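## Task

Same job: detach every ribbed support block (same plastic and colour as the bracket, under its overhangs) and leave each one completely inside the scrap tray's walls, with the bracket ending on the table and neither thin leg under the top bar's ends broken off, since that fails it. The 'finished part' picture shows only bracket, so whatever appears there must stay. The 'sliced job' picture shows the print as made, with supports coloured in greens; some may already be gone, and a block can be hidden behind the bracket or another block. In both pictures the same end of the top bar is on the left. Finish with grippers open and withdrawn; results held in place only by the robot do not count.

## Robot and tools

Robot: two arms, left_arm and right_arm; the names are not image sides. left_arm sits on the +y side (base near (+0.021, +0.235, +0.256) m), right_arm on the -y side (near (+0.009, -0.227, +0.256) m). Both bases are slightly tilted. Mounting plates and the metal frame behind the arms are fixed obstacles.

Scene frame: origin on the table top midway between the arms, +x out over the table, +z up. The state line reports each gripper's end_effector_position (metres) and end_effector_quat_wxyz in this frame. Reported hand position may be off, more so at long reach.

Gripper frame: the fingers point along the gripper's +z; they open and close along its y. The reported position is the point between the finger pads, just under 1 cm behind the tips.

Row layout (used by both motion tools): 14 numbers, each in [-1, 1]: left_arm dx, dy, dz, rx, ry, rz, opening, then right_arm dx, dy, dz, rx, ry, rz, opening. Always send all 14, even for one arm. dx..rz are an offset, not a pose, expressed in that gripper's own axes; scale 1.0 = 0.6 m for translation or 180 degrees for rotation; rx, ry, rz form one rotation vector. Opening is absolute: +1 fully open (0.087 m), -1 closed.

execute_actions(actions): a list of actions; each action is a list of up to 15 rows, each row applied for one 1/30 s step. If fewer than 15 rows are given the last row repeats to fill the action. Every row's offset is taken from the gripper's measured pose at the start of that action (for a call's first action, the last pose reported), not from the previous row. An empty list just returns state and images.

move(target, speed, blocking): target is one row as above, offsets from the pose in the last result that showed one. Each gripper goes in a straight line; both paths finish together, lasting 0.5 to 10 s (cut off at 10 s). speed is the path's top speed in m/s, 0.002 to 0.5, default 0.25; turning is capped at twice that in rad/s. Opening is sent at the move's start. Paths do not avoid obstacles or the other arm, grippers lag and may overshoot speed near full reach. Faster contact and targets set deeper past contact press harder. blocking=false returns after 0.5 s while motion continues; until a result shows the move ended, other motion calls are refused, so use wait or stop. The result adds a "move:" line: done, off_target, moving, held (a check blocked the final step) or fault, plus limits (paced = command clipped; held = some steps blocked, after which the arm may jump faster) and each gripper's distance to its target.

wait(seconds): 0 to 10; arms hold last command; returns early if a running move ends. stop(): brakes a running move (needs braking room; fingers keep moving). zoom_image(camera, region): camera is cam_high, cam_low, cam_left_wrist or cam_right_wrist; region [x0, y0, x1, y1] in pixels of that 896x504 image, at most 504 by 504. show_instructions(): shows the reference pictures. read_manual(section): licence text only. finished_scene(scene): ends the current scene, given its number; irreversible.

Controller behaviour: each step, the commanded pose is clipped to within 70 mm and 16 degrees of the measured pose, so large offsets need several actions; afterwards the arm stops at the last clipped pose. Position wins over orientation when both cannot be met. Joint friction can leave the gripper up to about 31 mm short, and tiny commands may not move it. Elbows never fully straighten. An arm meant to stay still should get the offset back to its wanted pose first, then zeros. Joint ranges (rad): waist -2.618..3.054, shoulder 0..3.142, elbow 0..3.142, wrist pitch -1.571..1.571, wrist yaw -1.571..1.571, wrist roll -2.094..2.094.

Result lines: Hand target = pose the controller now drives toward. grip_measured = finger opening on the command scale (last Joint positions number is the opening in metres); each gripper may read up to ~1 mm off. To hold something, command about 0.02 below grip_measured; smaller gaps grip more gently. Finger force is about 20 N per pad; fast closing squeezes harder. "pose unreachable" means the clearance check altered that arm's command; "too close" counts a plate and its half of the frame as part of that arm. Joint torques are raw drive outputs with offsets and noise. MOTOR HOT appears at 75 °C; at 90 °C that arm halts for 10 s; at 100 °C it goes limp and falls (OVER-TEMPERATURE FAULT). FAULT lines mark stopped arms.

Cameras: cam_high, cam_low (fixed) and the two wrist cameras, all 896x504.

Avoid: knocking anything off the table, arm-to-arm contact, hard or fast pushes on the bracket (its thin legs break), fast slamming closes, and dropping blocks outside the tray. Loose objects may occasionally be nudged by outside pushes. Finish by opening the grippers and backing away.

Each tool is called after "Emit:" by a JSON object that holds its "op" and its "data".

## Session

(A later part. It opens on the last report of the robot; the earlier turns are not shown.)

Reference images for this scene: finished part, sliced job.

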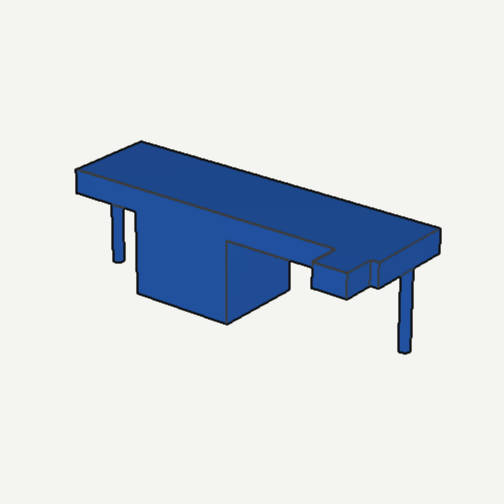

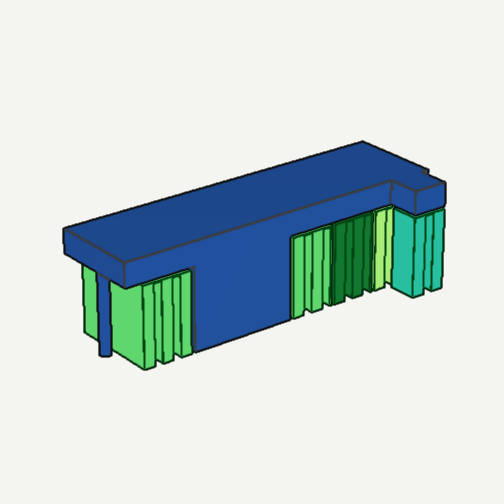

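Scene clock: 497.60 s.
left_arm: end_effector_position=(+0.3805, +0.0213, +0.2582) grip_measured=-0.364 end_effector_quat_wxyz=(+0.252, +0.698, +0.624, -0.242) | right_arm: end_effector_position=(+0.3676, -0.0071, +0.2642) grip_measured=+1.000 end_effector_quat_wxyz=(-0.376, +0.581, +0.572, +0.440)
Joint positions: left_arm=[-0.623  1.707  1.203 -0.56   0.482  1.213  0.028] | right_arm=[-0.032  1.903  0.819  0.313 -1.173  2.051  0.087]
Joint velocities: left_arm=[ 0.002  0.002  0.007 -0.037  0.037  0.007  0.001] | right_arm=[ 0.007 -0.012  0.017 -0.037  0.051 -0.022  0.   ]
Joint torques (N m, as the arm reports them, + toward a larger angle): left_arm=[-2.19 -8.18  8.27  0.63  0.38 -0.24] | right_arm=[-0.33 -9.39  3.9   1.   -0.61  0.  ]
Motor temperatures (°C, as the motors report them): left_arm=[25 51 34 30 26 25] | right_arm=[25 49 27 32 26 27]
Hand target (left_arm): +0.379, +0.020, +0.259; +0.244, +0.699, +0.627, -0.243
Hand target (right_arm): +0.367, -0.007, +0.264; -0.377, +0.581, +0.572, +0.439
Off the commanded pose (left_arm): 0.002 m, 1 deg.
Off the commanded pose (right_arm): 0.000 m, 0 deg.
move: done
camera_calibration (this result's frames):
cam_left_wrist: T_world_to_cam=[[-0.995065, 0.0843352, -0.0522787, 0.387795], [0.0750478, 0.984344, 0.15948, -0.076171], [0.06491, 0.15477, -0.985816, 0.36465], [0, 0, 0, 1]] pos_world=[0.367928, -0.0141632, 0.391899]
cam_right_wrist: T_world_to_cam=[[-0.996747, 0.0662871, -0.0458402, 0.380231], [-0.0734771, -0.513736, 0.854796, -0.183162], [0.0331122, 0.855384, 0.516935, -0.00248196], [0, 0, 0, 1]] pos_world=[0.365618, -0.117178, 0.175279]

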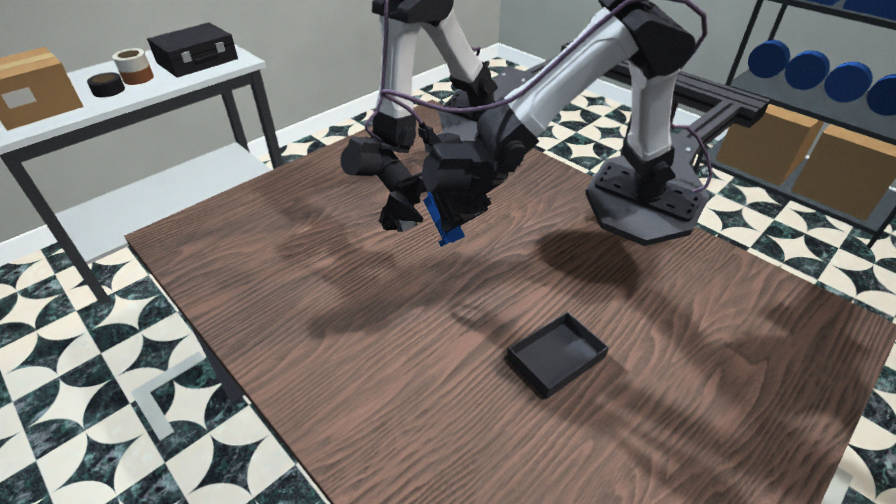

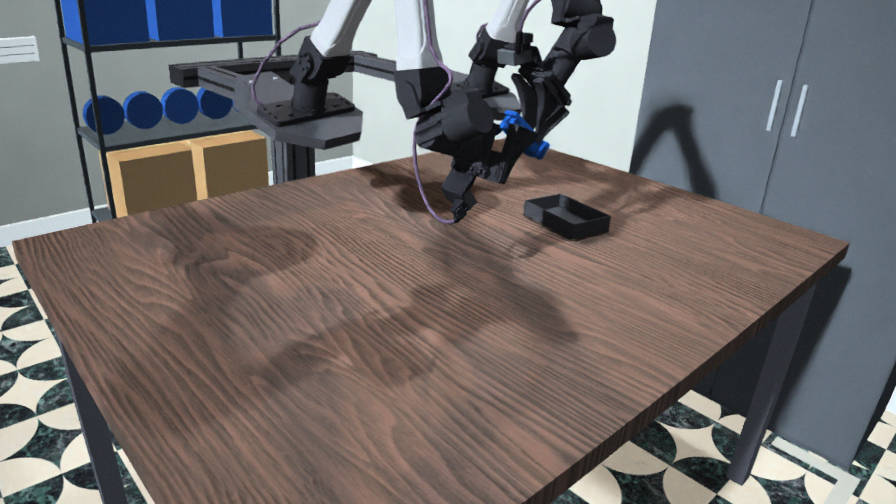

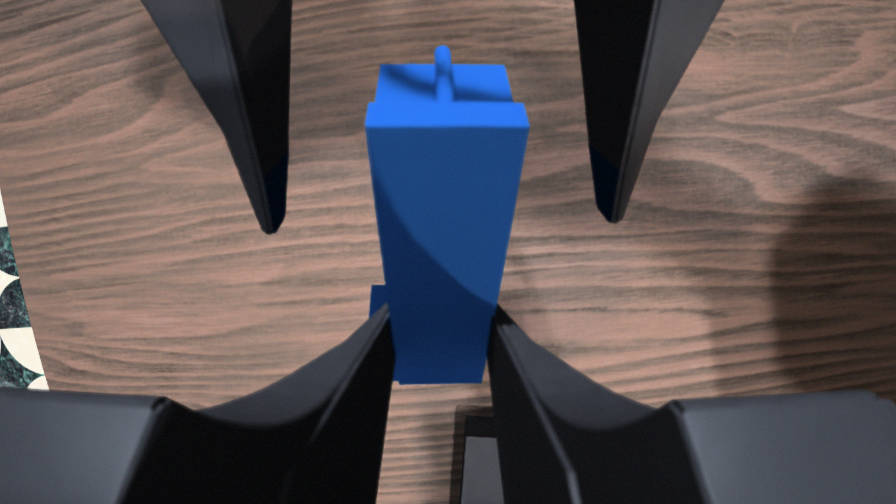

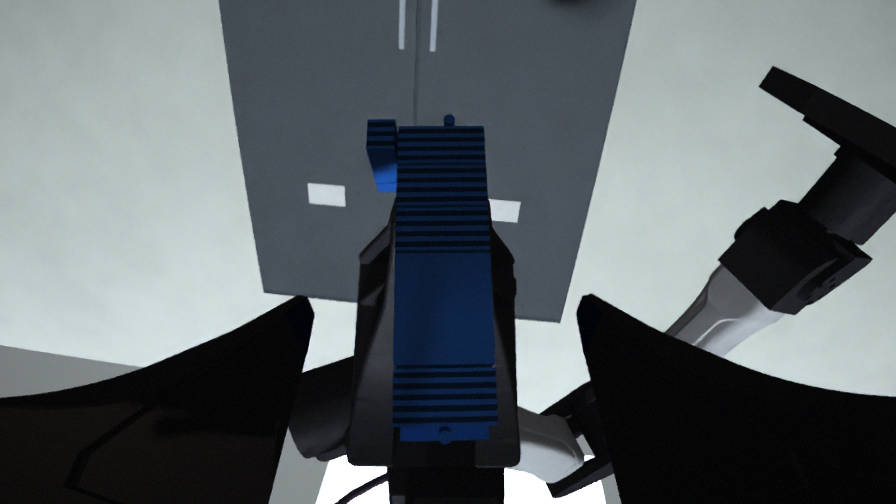

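Emit:
{"op": "execute_actions", "data": {"actions": [[[0,0,0,0,0,0,-0.39,0,0,0,0,0,0,0.9],[0,0,0,0,0,0,-0.39,0,0,0,0,0,0,0.8],[0,0,0,0,0,0,-0.39,0,0,0,0,0,0,0.7],[0,0,0,0,0,0,-0.39,0,0,0,0,0,0,0.6],[0,0,0,0,0,0,-0.39,0,0,0,0,0,0,0.5],[0,0,0,0,0,0,-0.39,0,0,0,0,0,0,0.4],[0,0,0,0,0,0,-0.39,0,0,0,0,0,0,0.3],[0,0,0,0,0,0,-0.39,0,0,0,0,0,0,0.2],[0,0,0,0,0,0,-0.39,0,0,0,0,0,0,0.1],[0,0,0,0,0,0,-0.39,0,0,0,0,0,0,0.0],[0,0,0,0,0,0,-0.39,0,0,0,0,0,0,-0.08],[0,0,0,0,0,0,-0.39,0,0,0,0,0,0,-0.15],[0,0,0,0,0,0,-0.39,0,0,0,0,0,0,-0.2],[0,0,0,0,0,0,-0.39,0,0,0,0,0,0,-0.24],[0,0,0,0,0,0,-0.39,0,0,0,0,0,0,-0.27]],[[0,0,0,0,0,0,-0.39,0,0,0,0,0,0,-0.28],[0,0,0,0,0,0,-0.39,0,0,0,0,0,0,-0.29],[0,0,0,0,0,0,-0.39,0,0,0,0,0,0,-0.30],[0,0,0,0,0,0,-0.39,0,0,0,0,0,0,-0.31],[0,0,0,0,0,0,-0.39,0,0,0,0,0,0,-0.32],[0,0,0,0,0,0,-0.39,0,0,0,0,0,0,-0.33],[0,0,0,0,0,0,-0.39,0,0,0,0,0,0,-0.34],[0,0,0,0,0,0,-0.39,0,0,0,0,0,0,-0.35],[0,0,0,0,0,0,-0.39,0,0,0,0,0,0,-0.36],[0,0,0,0,0,0,-0.39,0,0,0,0,0,0,-0.37],[0,0,0,0,0,0,-0.39,0,0,0,0,0,0,-0.38],[0,0,0,0,0,0,-0.39,0,0,0,0,0,0,-0.39],[0,0,0,0,0,0,-0.39,0,0,0,0,0,0,-0.39],[0,0,0,0,0,0,-0.39,0,0,0,0,0,0,-0.39],[0,0,0,0,0,0,-0.39,0,0,0,0,0,0,-0.39]]]}}

Scene clock: 509.17 s.
left_arm: end_effector_position=(+0.3805, +0.0214, +0.2581) grip_measured=-0.364 end_effector_quat_wxyz=(+0.252, +0.698, +0.625, -0.242) | right_arm: end_effector_position=(+0.3676, -0.0071, +0.2642) grip_measured=-0.339 end_effector_quat_wxyz=(-0.376, +0.582, +0.571, +0.440)
Joint positions: left_arm=[-0.623  1.707  1.203 -0.56   0.481  1.211  0.028] | right_arm=[-0.032  1.903  0.819  0.313 -1.173  2.052  0.029]
Joint velocities: left_arm=[ 0.002 -0.002 -0.007 -0.022  0.051  0.022 -0.001] | right_arm=[-0.002 -0.007  0.007 -0.022  0.037 -0.037  0.001]
Joint torques (N m, as the arm reports them, + toward a larger angle): left_arm=[-1.34 -8.66  6.66  0.83  0.48 -0.18] | right_arm=[-0.29 -9.33  3.89  1.05 -0.59  0.03]
Motor temperatures (°C, as the motors report them): left_arm=[25 51 35 29 26 25] | right_arm=[25 49 27 32 26 27]
Hand target (left_arm): +0.381, +0.021, +0.258; +0.252, +0.698, +0.625, -0.242
Hand target (right_arm): +0.368, -0.007, +0.264; -0.376, +0.581, +0.572, +0.440
Off the commanded pose (left_arm): 0.000 m, 0 deg.
Off the commanded pose (right_arm): 0.000 m, 0 deg.
camera_calibration (this result's frames):
cam_left_wrist: T_world_to_cam=[[-0.995256, 0.0826423, -0.0513459, 0.387655], [0.0734542, 0.984304, 0.16047, -0.0759741], [0.0638015, 0.155937, -0.985704, 0.364903], [0, 0, 0, 1]] pos_world=[0.368115, -0.0141569, 0.391782]
cam_right_wrist: T_world_to_cam=[[-0.996763, 0.0665405, -0.0451208, 0.38008], [-0.0729928, -0.513771, 0.854817, -0.183346], [0.0336982, 0.855343, 0.516964, -0.00270576], [0, 0, 0, 1]] pos_world=[0.365558, -0.117174, 0.175276]

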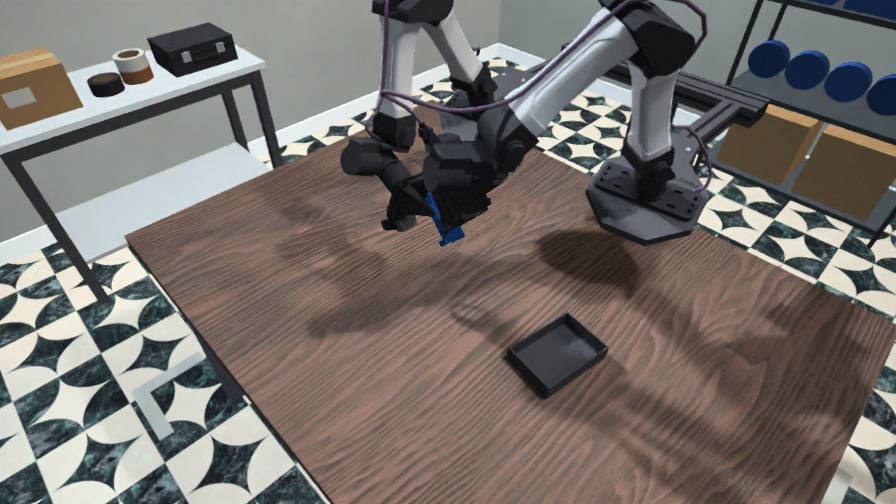

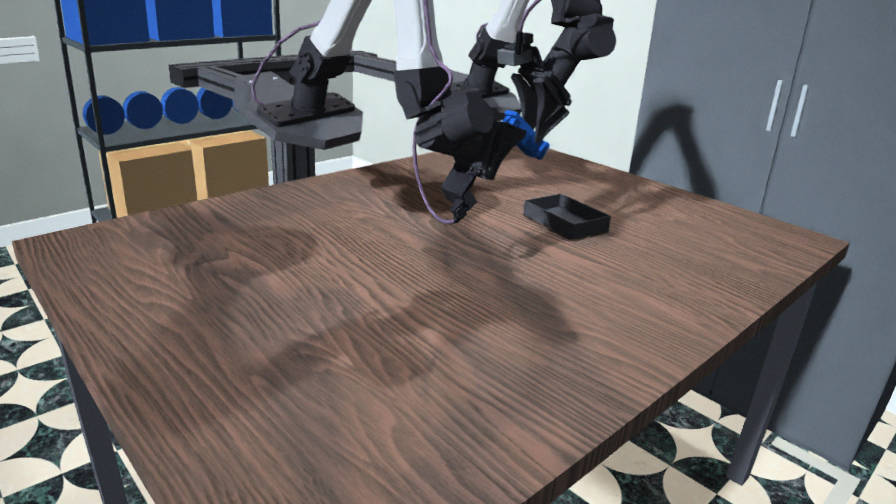

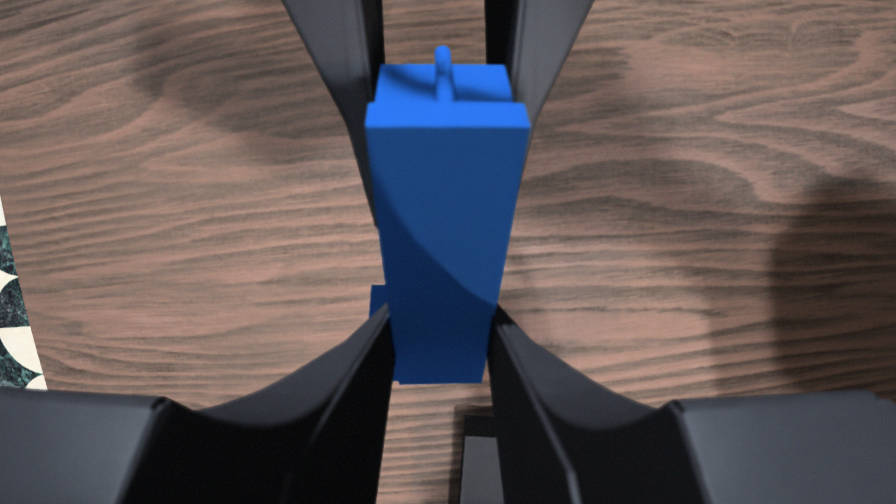

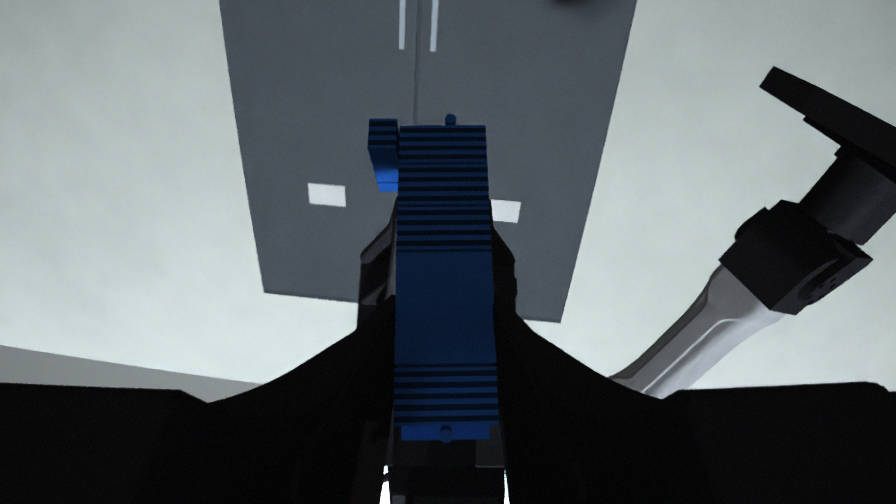

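Emit:
{"op": "execute_actions", "data": {"actions": [[[0,0,0,0,0,0,-0.37,0,0,0,0,0,0,-0.39],[0,0,0,0,0,0,-0.36,0,0,0,0,0,0,-0.39],[0,0,0,0,0,0,-0.35,0,0,0,0,0,0,-0.39],[0,0,0,0,0,0,-0.34,0,0,0,0,0,0,-0.39],[0,0,0,0,0,0,-0.33,0,0,0,0,0,0,-0.39],[0,0,0,0,0,0,-0.31,0,0,0,0,0,0,-0.39],[0,0,0,0,0,0,-0.28,0,0,0,0,0,0,-0.39],[0,0,0,0,0,0,-0.24,0,0,0,0,0,0,-0.39],[0,0,0,0,0,0,-0.2,0,0,0,0,0,0,-0.39],[0,0,0,0,0,0,-0.15,0,0,0,0,0,0,-0.39],[0,0,0,0,0,0,-0.1,0,0,0,0,0,0,-0.39],[0,0,0,0,0,0,-0.05,0,0,0,0,0,0,-0.39],[0,0,0,0,0,0,0,0,0,0,0,0,0,-0.39],[0,0,0,0,0,0,0,0,0,0,0,0,0,-0.39],[0,0,0,0,0,0,0,0,0,0,0,0,0,-0.39]]]}}

Scene clock: 517.83 s.
left_arm: end_effector_position=(+0.3805, +0.0214, +0.2581) grip_measured=-0.002 end_effector_quat_wxyz=(+0.252, +0.698, +0.625, -0.242) | right_arm: end_effector_position=(+0.3677, -0.0071, +0.2642) grip_measured=-0.339 end_effector_quat_wxyz=(-0.376, +0.581, +0.572, +0.440)
Joint positions: left_arm=[-0.623  1.707  1.203 -0.56   0.481  1.211  0.044] | right_arm=[-0.032  1.903  0.819  0.314 -1.173  2.052  0.029]
Joint velocities: left_arm=[-0.017 -0.002 -0.007 -0.007 -0.022  0.007  0.003] | right_arm=[ 0.002  0.002 -0.012  0.007 -0.022 -0.007  0.   ]
Joint torques (N m, as the arm reports them, + toward a larger angle): left_arm=[-1.3  -8.7   6.59  0.83  0.47 -0.17] | right_arm=[-0.33 -9.32  3.89  1.04 -0.62  0.05]
Motor temperatures (°C, as the motors report them): left_arm=[25 51 35 29 26 25] | right_arm=[25 49 27 32 26 27]
Hand target (left_arm): +0.381, +0.021, +0.258; +0.252, +0.698, +0.625, -0.242
Hand target (right_arm): +0.368, -0.007, +0.264; -0.376, +0.582, +0.571, +0.440
Off the commanded pose (left_arm): 0.000 m, 0 deg.
Off the commanded pose (right_arm): 0.000 m, 0 deg.
camera_calibration (this result's frames):
cam_left_wrist: T_world_to_cam=[[-0.995254, 0.0827294, -0.0512412, 0.387602], [0.073579, 0.984351, 0.160124, -0.0758819], [0.0636863, 0.155593, -0.985766, 0.365009], [0, 0, 0, 1]] pos_world=[0.368099, -0.0141646, 0.391825]
cam_right_wrist: T_world_to_cam=[[-0.996714, 0.0667233, -0.0459292, 0.380375], [-0.0737723, -0.513551, 0.854882, -0.183064], [0.0334536, 0.855461, 0.516786, -0.00256725], [0, 0, 0, 1]] pos_world=[0.365706, -0.117197, 0.175295]

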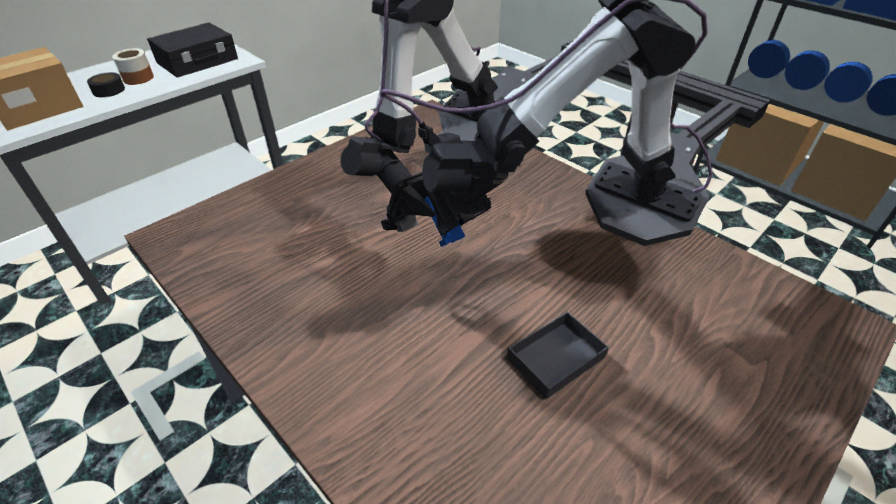

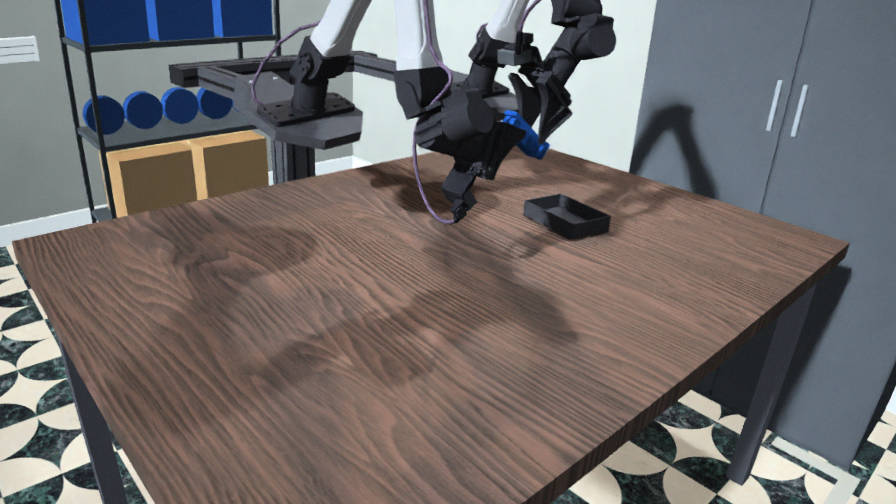

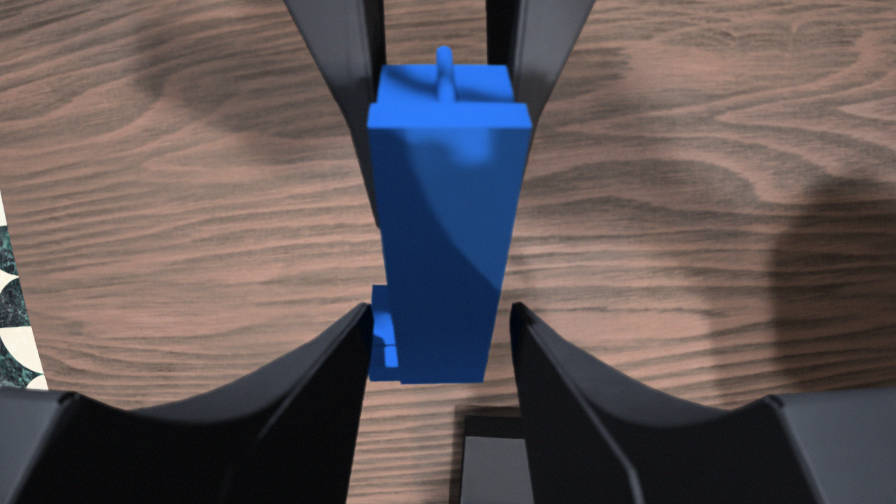

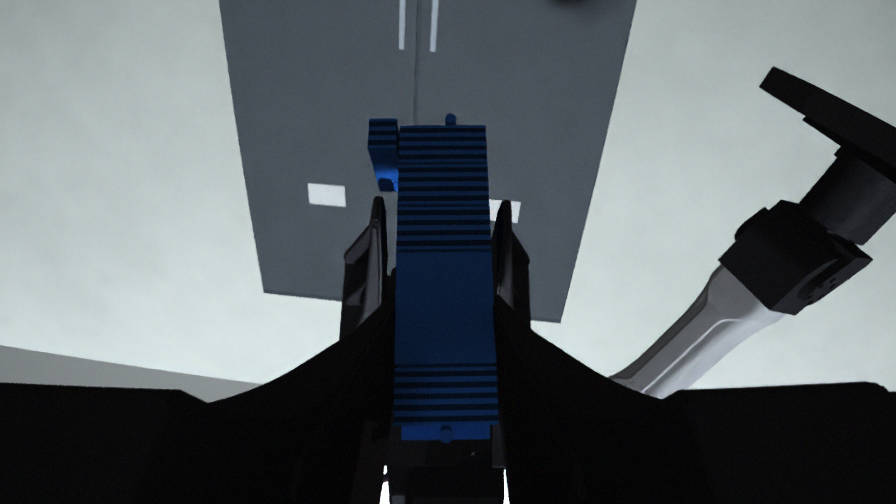

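Emit:
{"op": "move", "data": {"target": [0,0,-0.1667,0,0,0,0, 0,0,0,0,0,0,-0.39], "speed": 0.1}}

Scene clock: 531.47 s.
left_arm: end_effector_position=(+0.3821, +0.0833, +0.3274) grip_measured=+0.000 end_effector_quat_wxyz=(+0.248, +0.700, +0.624, -0.243) | right_arm: end_effector_position=(+0.3677, -0.0071, +0.2642) grip_measured=-0.339 end_effector_quat_wxyz=(-0.376, +0.581, +0.572, +0.440)
Joint positions: left_arm=[-0.476  1.557  1.341 -0.932  0.546  1.368  0.044] | right_arm=[-0.032  1.903  0.819  0.314 -1.173  2.052  0.029]
Joint velocities: left_arm=[-0.012 -0.002 -0.027 -0.051 -0.022  0.037 -0.   ] | right_arm=[-0.007 -0.007  0.017  0.007 -0.051  0.066  0.   ]
Joint torques (N m, as the arm reports them, + toward a larger angle): left_arm=[ 0.34 -8.69  8.52  0.46  0.58 -0.12] | right_arm=[-0.28 -9.43  3.82  1.07 -0.6   0.03]
Motor temperatures (°C, as the motors report them): left_arm=[25 51 36 29 26 25] | right_arm=[25 49 27 32 26 27]
Hand target (left_arm): +0.383, +0.088, +0.334; +0.251, +0.699, +0.625, -0.241
Hand target (right_arm): +0.368, -0.007, +0.264; -0.376, +0.581, +0.572, +0.440
Off the commanded pose (left_arm): 0.007 m, 0 deg.
Off the commanded pose (right_arm): 0.000 m, 0 deg.
move: done
camera_calibration (this result's frames):
cam_left_wrist: T_world_to_cam=[[-0.994922, 0.0888827, -0.0472243, 0.385632], [0.0800515, 0.983206, 0.164005, -0.15174], [0.0610085, 0.159392, -0.985328, 0.424145], [0, 0, 0, 1]] pos_world=[0.369944, 0.04731, 0.46102]
cam_right_wrist: T_world_to_cam=[[-0.996714, 0.0667233, -0.0459292, 0.380375], [-0.0737723, -0.513551, 0.854882, -0.183064], [0.0334536, 0.855461, 0.516786, -0.00256725], [0, 0, 0, 1]] pos_world=[0.365706, -0.117197, 0.175295]

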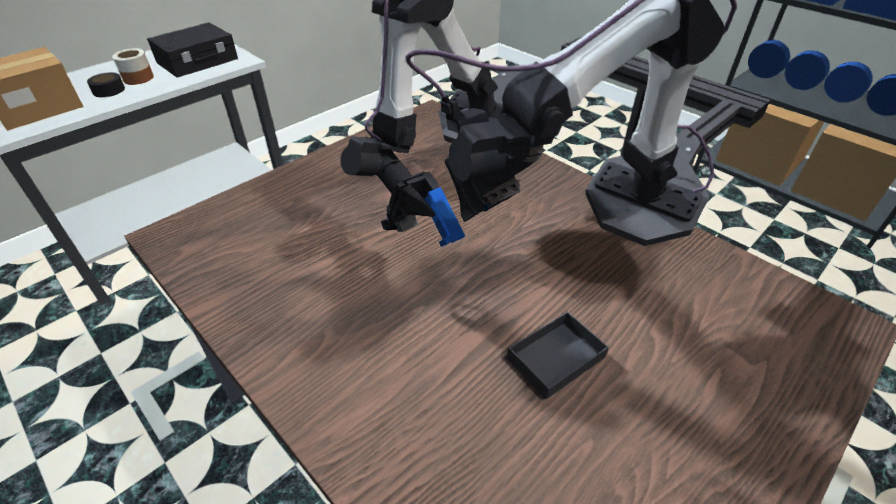

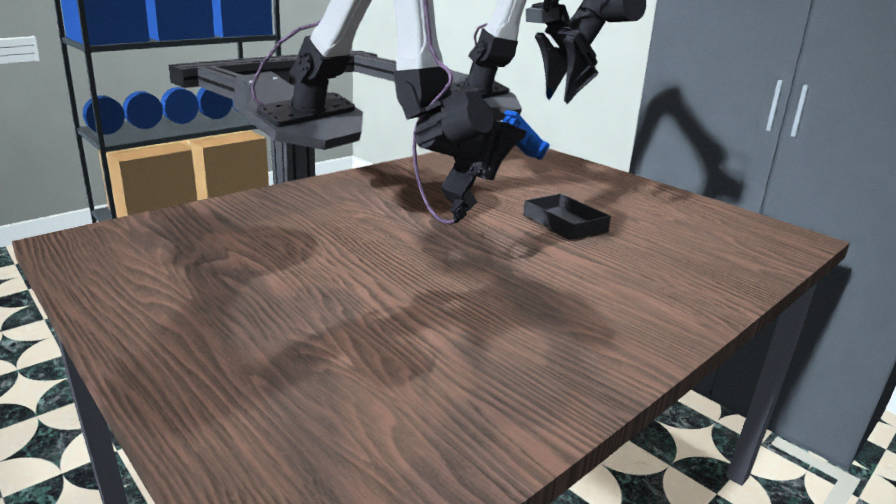

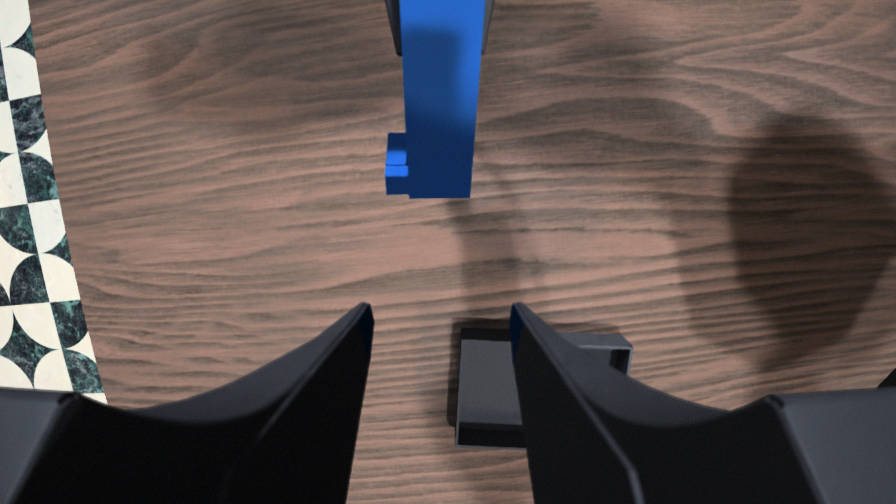

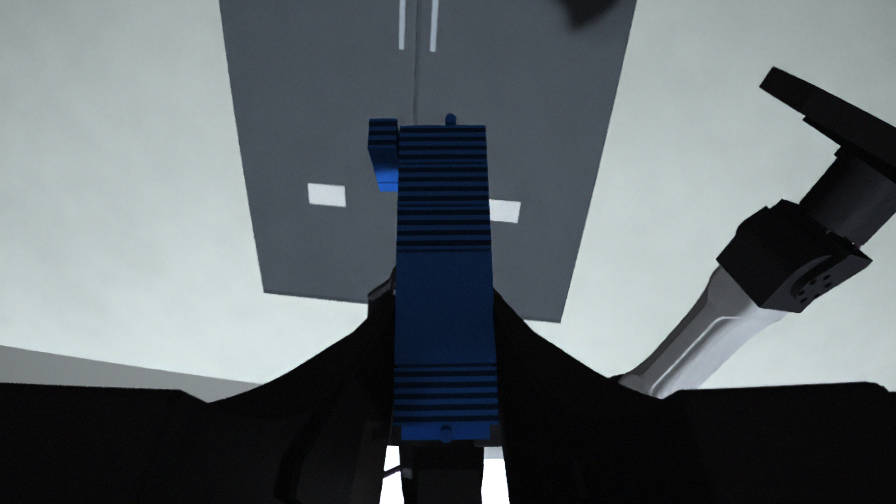

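Emit:
{"op": "move", "data": {"target": [0.2075,-0.156,0.092,-0.333,-0.008,-0.376,0, -0.0694,-0.0694,0,0,0,-0.5,-0.39], "speed": 0.25}}

Scene clock: 594.60 s.
left_arm: end_effector_position=(+0.3133, +0.1476, +0.2144) grip_measured=+0.000 end_effector_quat_wxyz=(+0.401, +0.032, +0.915, -0.028) | right_arm: end_effector_position=(+0.3328, -0.0177, +0.2215) grip_measured=-0.338 end_effector_quat_wxyz=(+0.050, +0.005, +0.814, +0.578)
Joint positions: left_arm=[-0.674  1.229  0.221  0.491 -0.399 -0.146  0.044] | right_arm=[-0.032  1.914  0.832  0.329 -1.173  0.487  0.029]
Joint velocities: left_arm=[-0.002 -0.002  0.017  0.037 -0.066 -0.051  0.001] | right_arm=[-0.022  0.012 -0.002  0.022 -0.066 -0.037  0.   ]
Joint torques (N m, as the arm reports them, + toward a larger angle): left_arm=[-1.25 -1.58  3.18  1.74 -0.1  -0.22] | right_arm=[ -0.28 -10.39   2.85   1.03  -0.61  -0.06]
Motor temperatures (°C, as the motors report them): left_arm=[25 50 38 29 26 25] | right_arm=[25 49 28 32 26 27]
Hand target (left_arm): +0.301, +0.150, +0.203; +0.384, +0.039, +0.922, -0.022
Hand target (right_arm): +0.328, -0.018, +0.222; +0.045, +0.007, +0.815, +0.577
Off the commanded pose (left_arm): 0.019 m, 3 deg.
Off the commanded pose (right_arm): 0.005 m, 1 deg.
move: off_target (left_arm)
camera_calibration (this result's frames):
cam_left_wrist: T_world_to_cam=[[-0.073125, -0.997034, 0.0239799, 0.16234], [-0.996136, 0.0741897, 0.0470082, 0.305528], [-0.0486479, -0.0204497, -0.998607, 0.370446], [0, 0, 0, 1]] pos_world=[0.33424, 0.146767, 0.351675]
cam_right_wrist: T_world_to_cam=[[0.0305994, -0.333509, -0.94225, 0.193871], [-0.701741, -0.678466, 0.217354, 0.192697], [-0.711775, 0.654565, -0.254798, 0.445051], [0, 0, 0, 1]] pos_world=[0.446067, -0.0959188, 0.25419]

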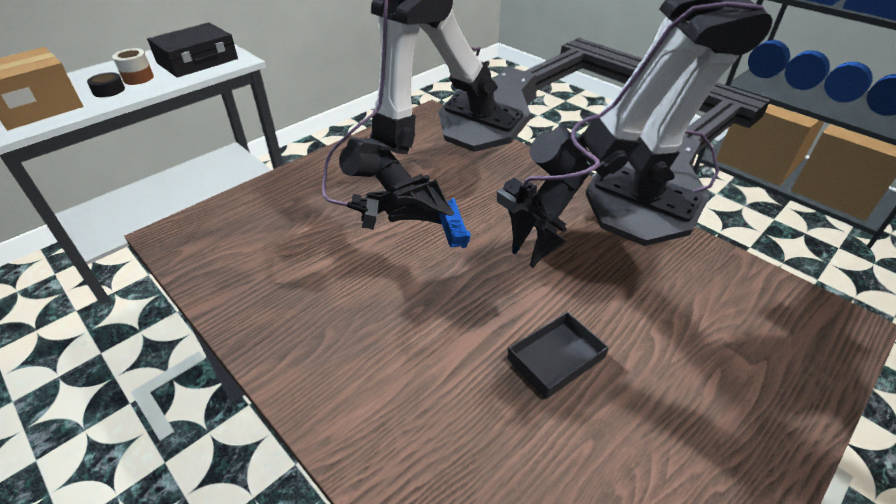

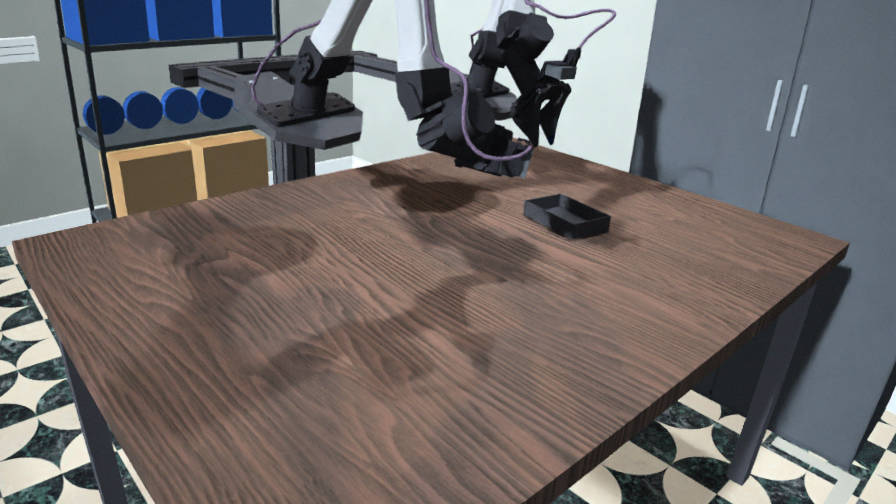

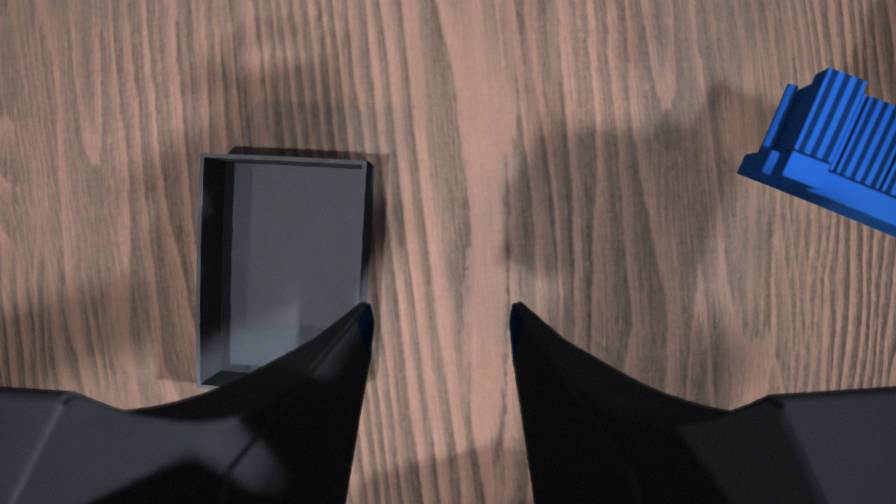

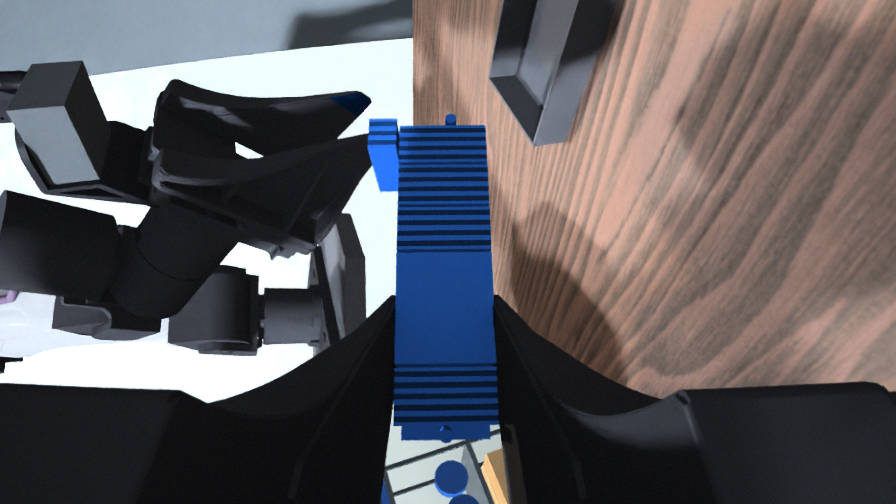

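Emit:
{"op": "zoom_image", "data": {"camera": "cam_right_wrist", "region": [360, 105, 520, 265]}}

Emit:
{"op": "zoom_image", "data": {"camera": "cam_left_wrist", "region": [726, 60, 896, 240]}}

Region (360, 105, 520, 265) of cam_right_wrist's 896x504 image, scaled by 3.150, with more detail than that image has.

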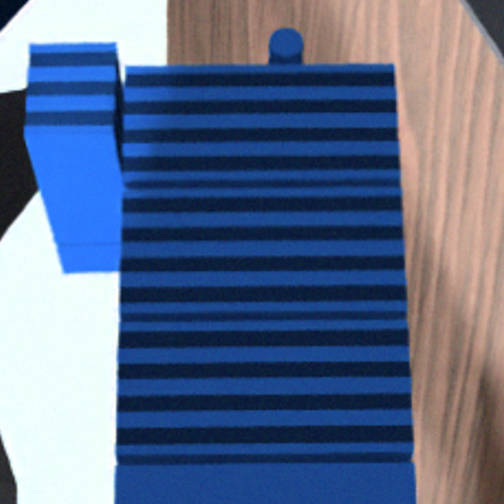

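Region (726, 60, 896, 240) of cam_left_wrist's 896x504 image, scaled by 2.800, with more detail than that image has.

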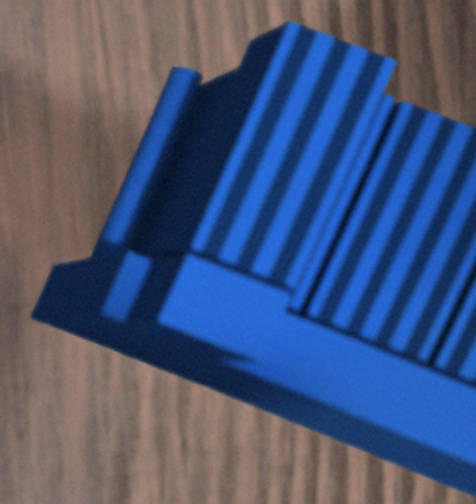

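Emit:
{"op": "move", "data": {"target": [0,0,0,0,0,0,0, -0.0283,-0.186,0.0897,0.0108,0.0146,-0.4748,-0.39], "speed": 0.25}}

Scene clock: 634.57 s.
left_arm: end_effector_position=(+0.3135, +0.1477, +0.2145) grip_measured=+0.000 end_effector_quat_wxyz=(+0.402, +0.031, +0.915, -0.028) | right_arm: end_effector_position=(+0.3562, -0.0103, +0.1021) grip_measured=-0.338 end_effector_quat_wxyz=(+0.407, -0.552, +0.619, +0.382)
Joint positions: left_arm=[-0.674  1.229  0.221  0.492 -0.4   -0.147  0.044] | right_arm=[ 0.056  2.217  0.846  0.661 -1.066 -0.914  0.029]
Joint velocities: left_arm=[-0.002  0.002  0.022  0.066 -0.11  -0.051 -0.   ] | right_arm=[-0.012  0.007 -0.017 -0.007  0.022  0.051 -0.   ]
Joint torques (N m, as the arm reports them, + toward a larger angle): left_arm=[-0.24 -3.36  5.34  1.7  -0.01 -0.15] | right_arm=[ 1.06 -8.72  4.13  1.26 -0.54 -0.05]
Motor temperatures (°C, as the motors report them): left_arm=[25 42 35 33 26 25] | right_arm=[25 51 27 32 26 27]
Hand target (left_arm): +0.313, +0.148, +0.214; +0.401, +0.032, +0.915, -0.028
Hand target (right_arm): +0.362, -0.005, +0.100; +0.413, -0.560, +0.611, +0.377
Off the commanded pose (left_arm): 0.000 m, 0 deg.
Off the commanded pose (right_arm): 0.007 m, 2 deg.
move: done
camera_calibration (this result's frames):
cam_left_wrist: T_world_to_cam=[[-0.0707961, -0.997189, 0.0245244, 0.161657], [-0.996362, 0.071864, 0.0458089, 0.306438], [-0.0474425, -0.0211921, -0.998649, 0.370388], [0, 0, 0, 1]] pos_world=[0.33434, 0.147031, 0.351885]
cam_right_wrist: T_world_to_cam=[[0.993263, -0.108602, -0.0404286, -0.349526], [-0.115736, -0.947208, -0.299002, 0.0813551], [-0.00582227, 0.301666, -0.953396, 0.242624], [0, 0, 0, 1]] pos_world=[0.358, -0.0340904, 0.241511]

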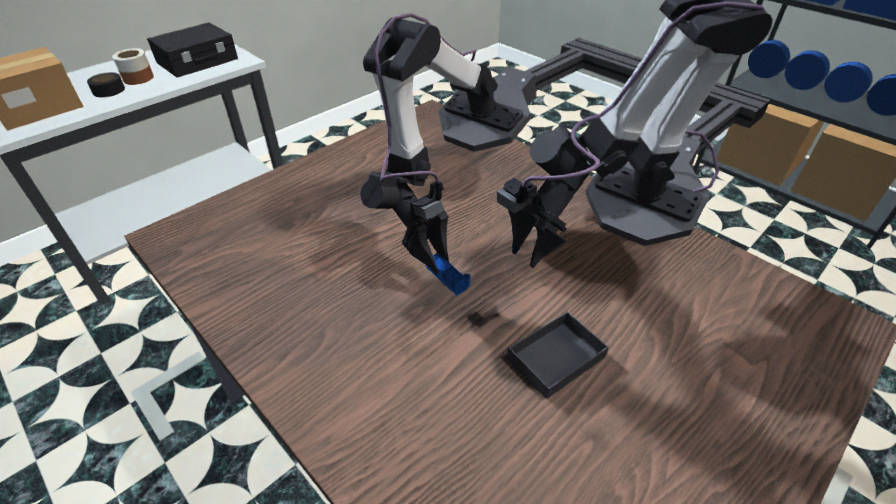

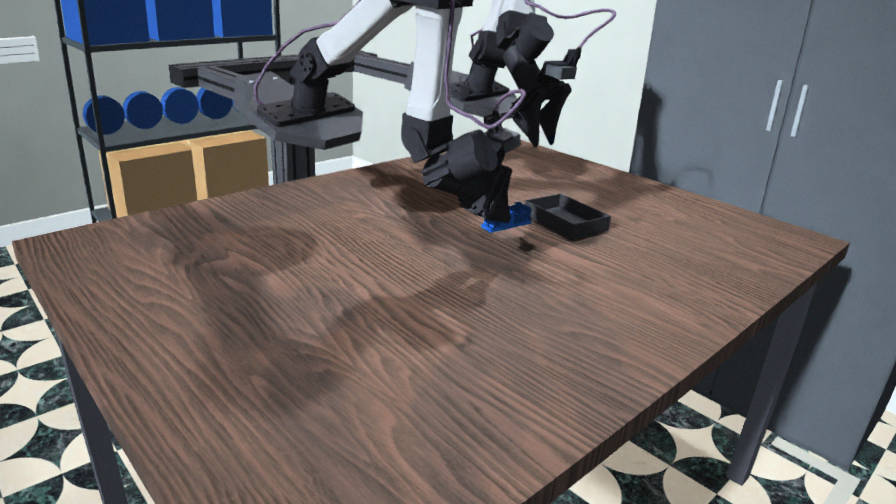

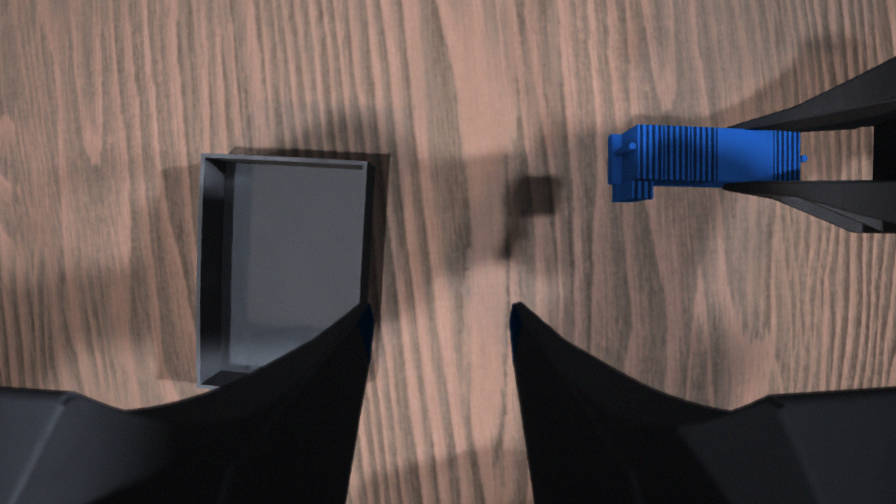

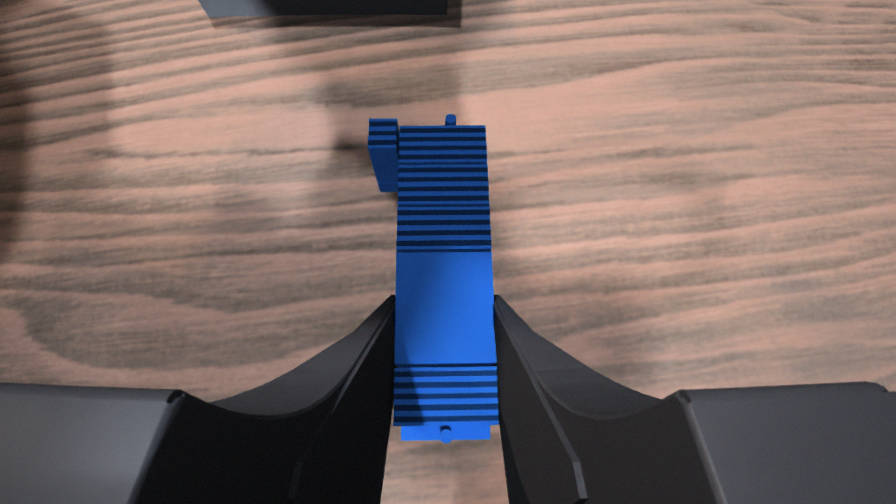

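Emit:
{"op": "move", "data": {"target": [0,0,0,0,0,0,0, 0.0813,-0.008,0.0427,0,0,-0.01,-0.39], "speed": 0.08}}

Scene clock: 647.43 s.
left_arm: end_effector_position=(+0.3135, +0.1477, +0.2145) grip_measured=+0.000 end_effector_quat_wxyz=(+0.402, +0.031, +0.915, -0.028) | right_arm: end_effector_position=(+0.3539, -0.0093, +0.0486) grip_measured=-0.338 end_effector_quat_wxyz=(+0.404, -0.555, +0.619, +0.382)
Joint positions: left_arm=[-0.674  1.229  0.221  0.492 -0.4   -0.147  0.044] | right_arm=[ 0.056  2.434  0.947  0.762 -1.064 -0.928  0.029]
Joint velocities: left_arm=[ 0.002 -0.002  0.002  0.022 -0.022 -0.037 -0.   ] | right_arm=[ 0.007  0.007  0.002  0.037  0.081  0.051 -0.001]
Joint torques (N m, as the arm reports them, + toward a larger angle): left_arm=[-0.28 -3.38  5.33  1.7  -0.03 -0.16] | right_arm=[ 0.73 -9.28  3.52  1.24 -0.6  -0.03]
Motor temperatures (°C, as the motors report them): left_arm=[25 41 35 33 26 25] | right_arm=[25 50 28 32 26 27]
Hand target (left_arm): +0.314, +0.148, +0.215; +0.402, +0.031, +0.915, -0.028
Hand target (right_arm): +0.361, -0.005, +0.047; +0.413, -0.562, +0.611, +0.376
Off the commanded pose (left_arm): 0.000 m, 0 deg.
Off the commanded pose (right_arm): 0.008 m, 2 deg.
move: done
camera_calibration (this result's frames):
cam_left_wrist: T_world_to_cam=[[-0.0707961, -0.997189, 0.0245244, 0.161657], [-0.996362, 0.071864, 0.0458089, 0.306438], [-0.0474425, -0.0211921, -0.998649, 0.370388], [0, 0, 0, 1]] pos_world=[0.33434, 0.147031, 0.351885]
cam_right_wrist: T_world_to_cam=[[0.993756, -0.103692, -0.0411884, -0.349389], [-0.111237, -0.949413, -0.293669, 0.0641172], [-0.0086537, 0.296417, -0.955019, 0.19239], [0, 0, 0, 1]] pos_world=[0.356005, -0.0323827, 0.188174]

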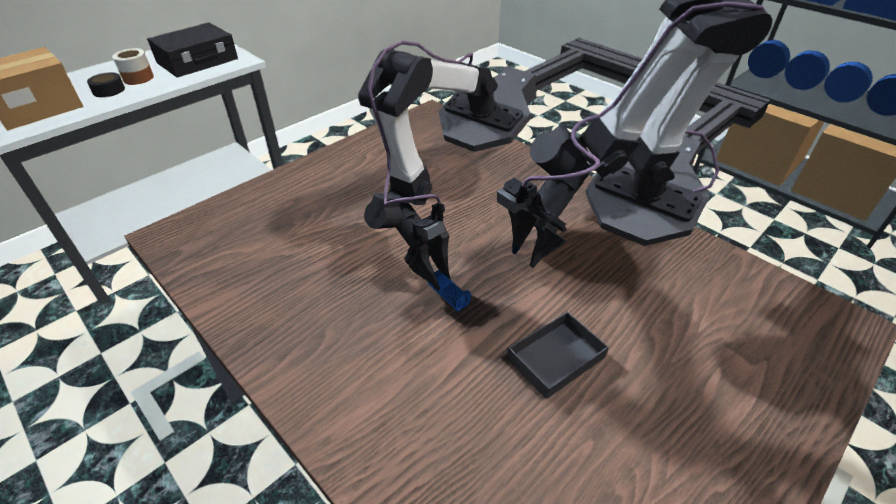

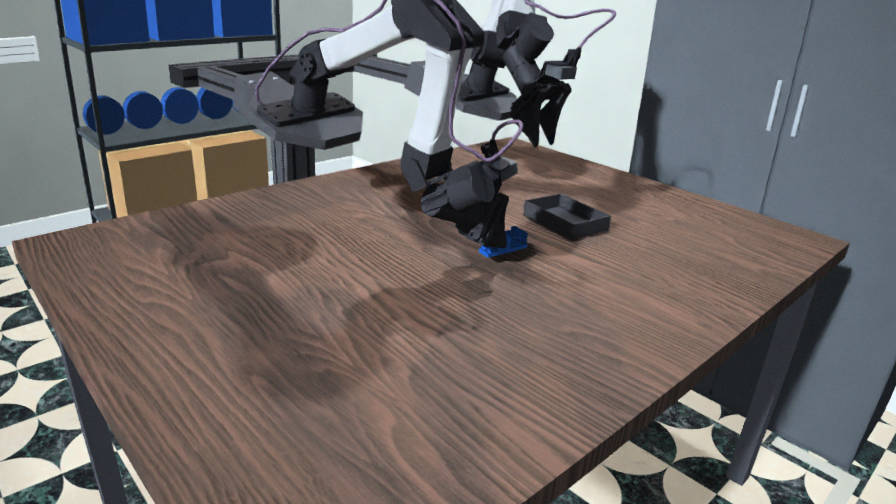

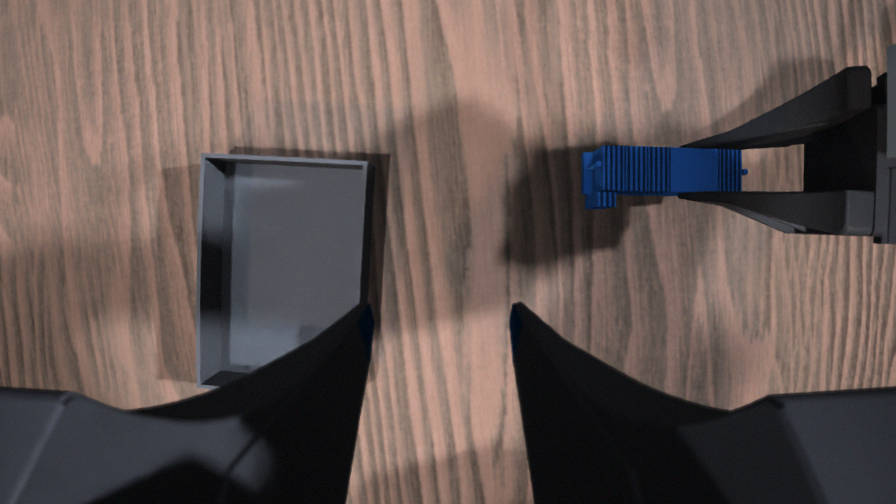

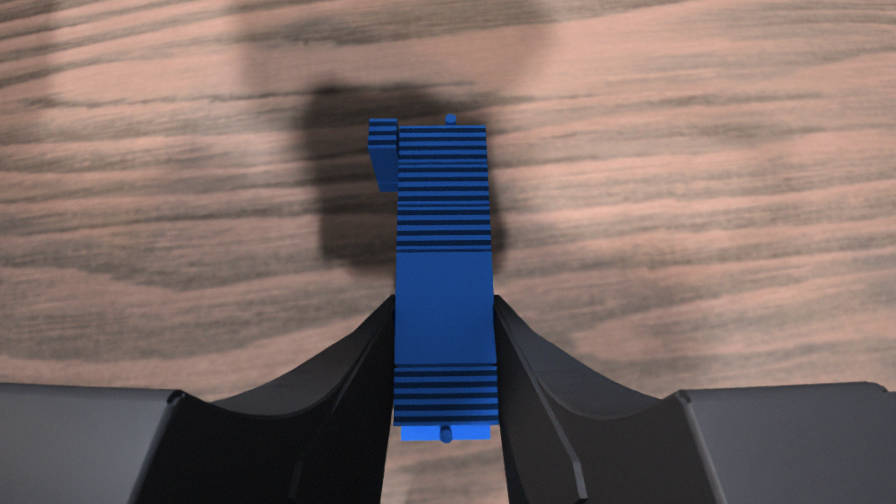

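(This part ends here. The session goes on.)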